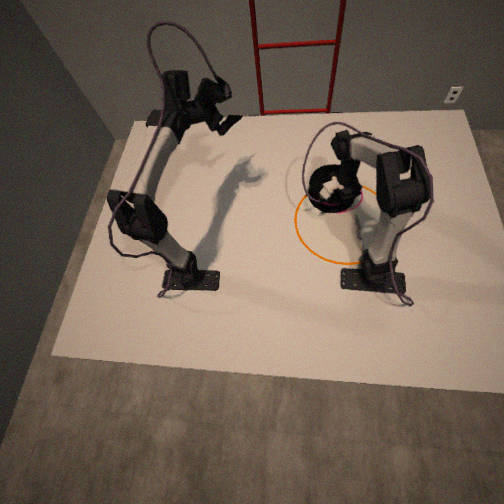

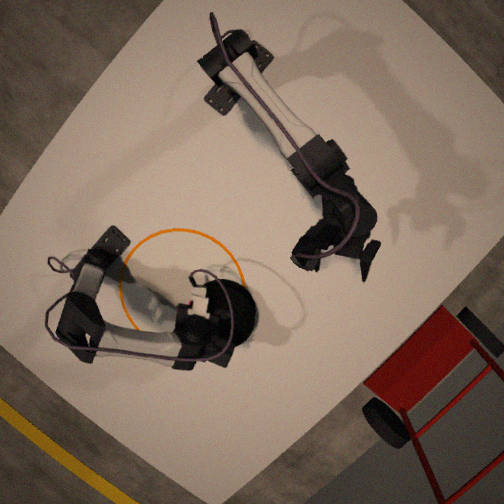

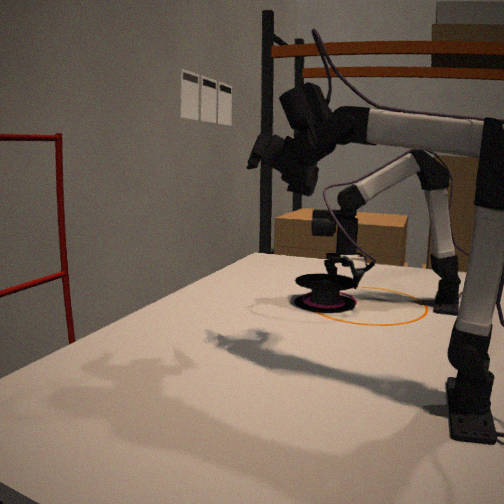

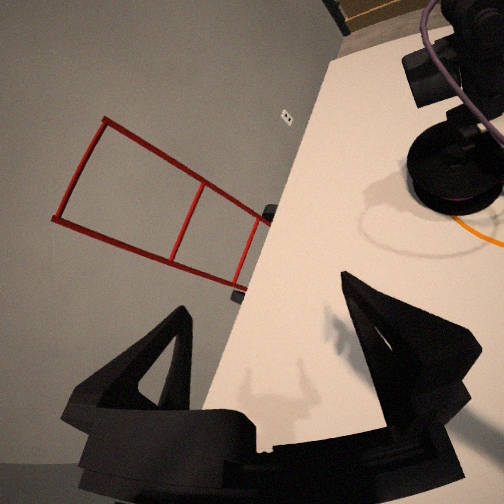

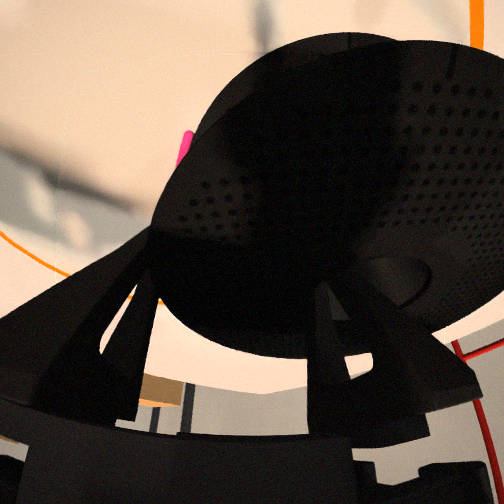

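Region (260, 140, 420, 280) of cam_head_right's 504x504 image, scaled by 3.150, with more detail than that image has; it fills the top 441 rows of this view, and the rest is white.

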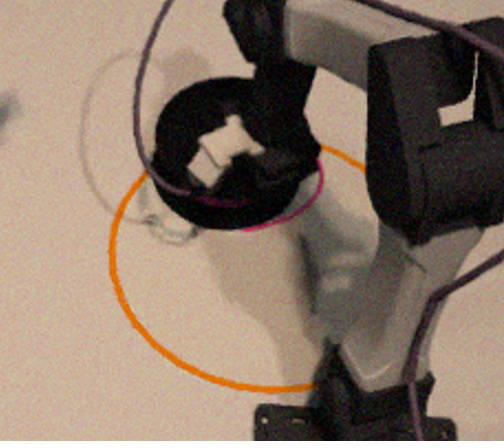

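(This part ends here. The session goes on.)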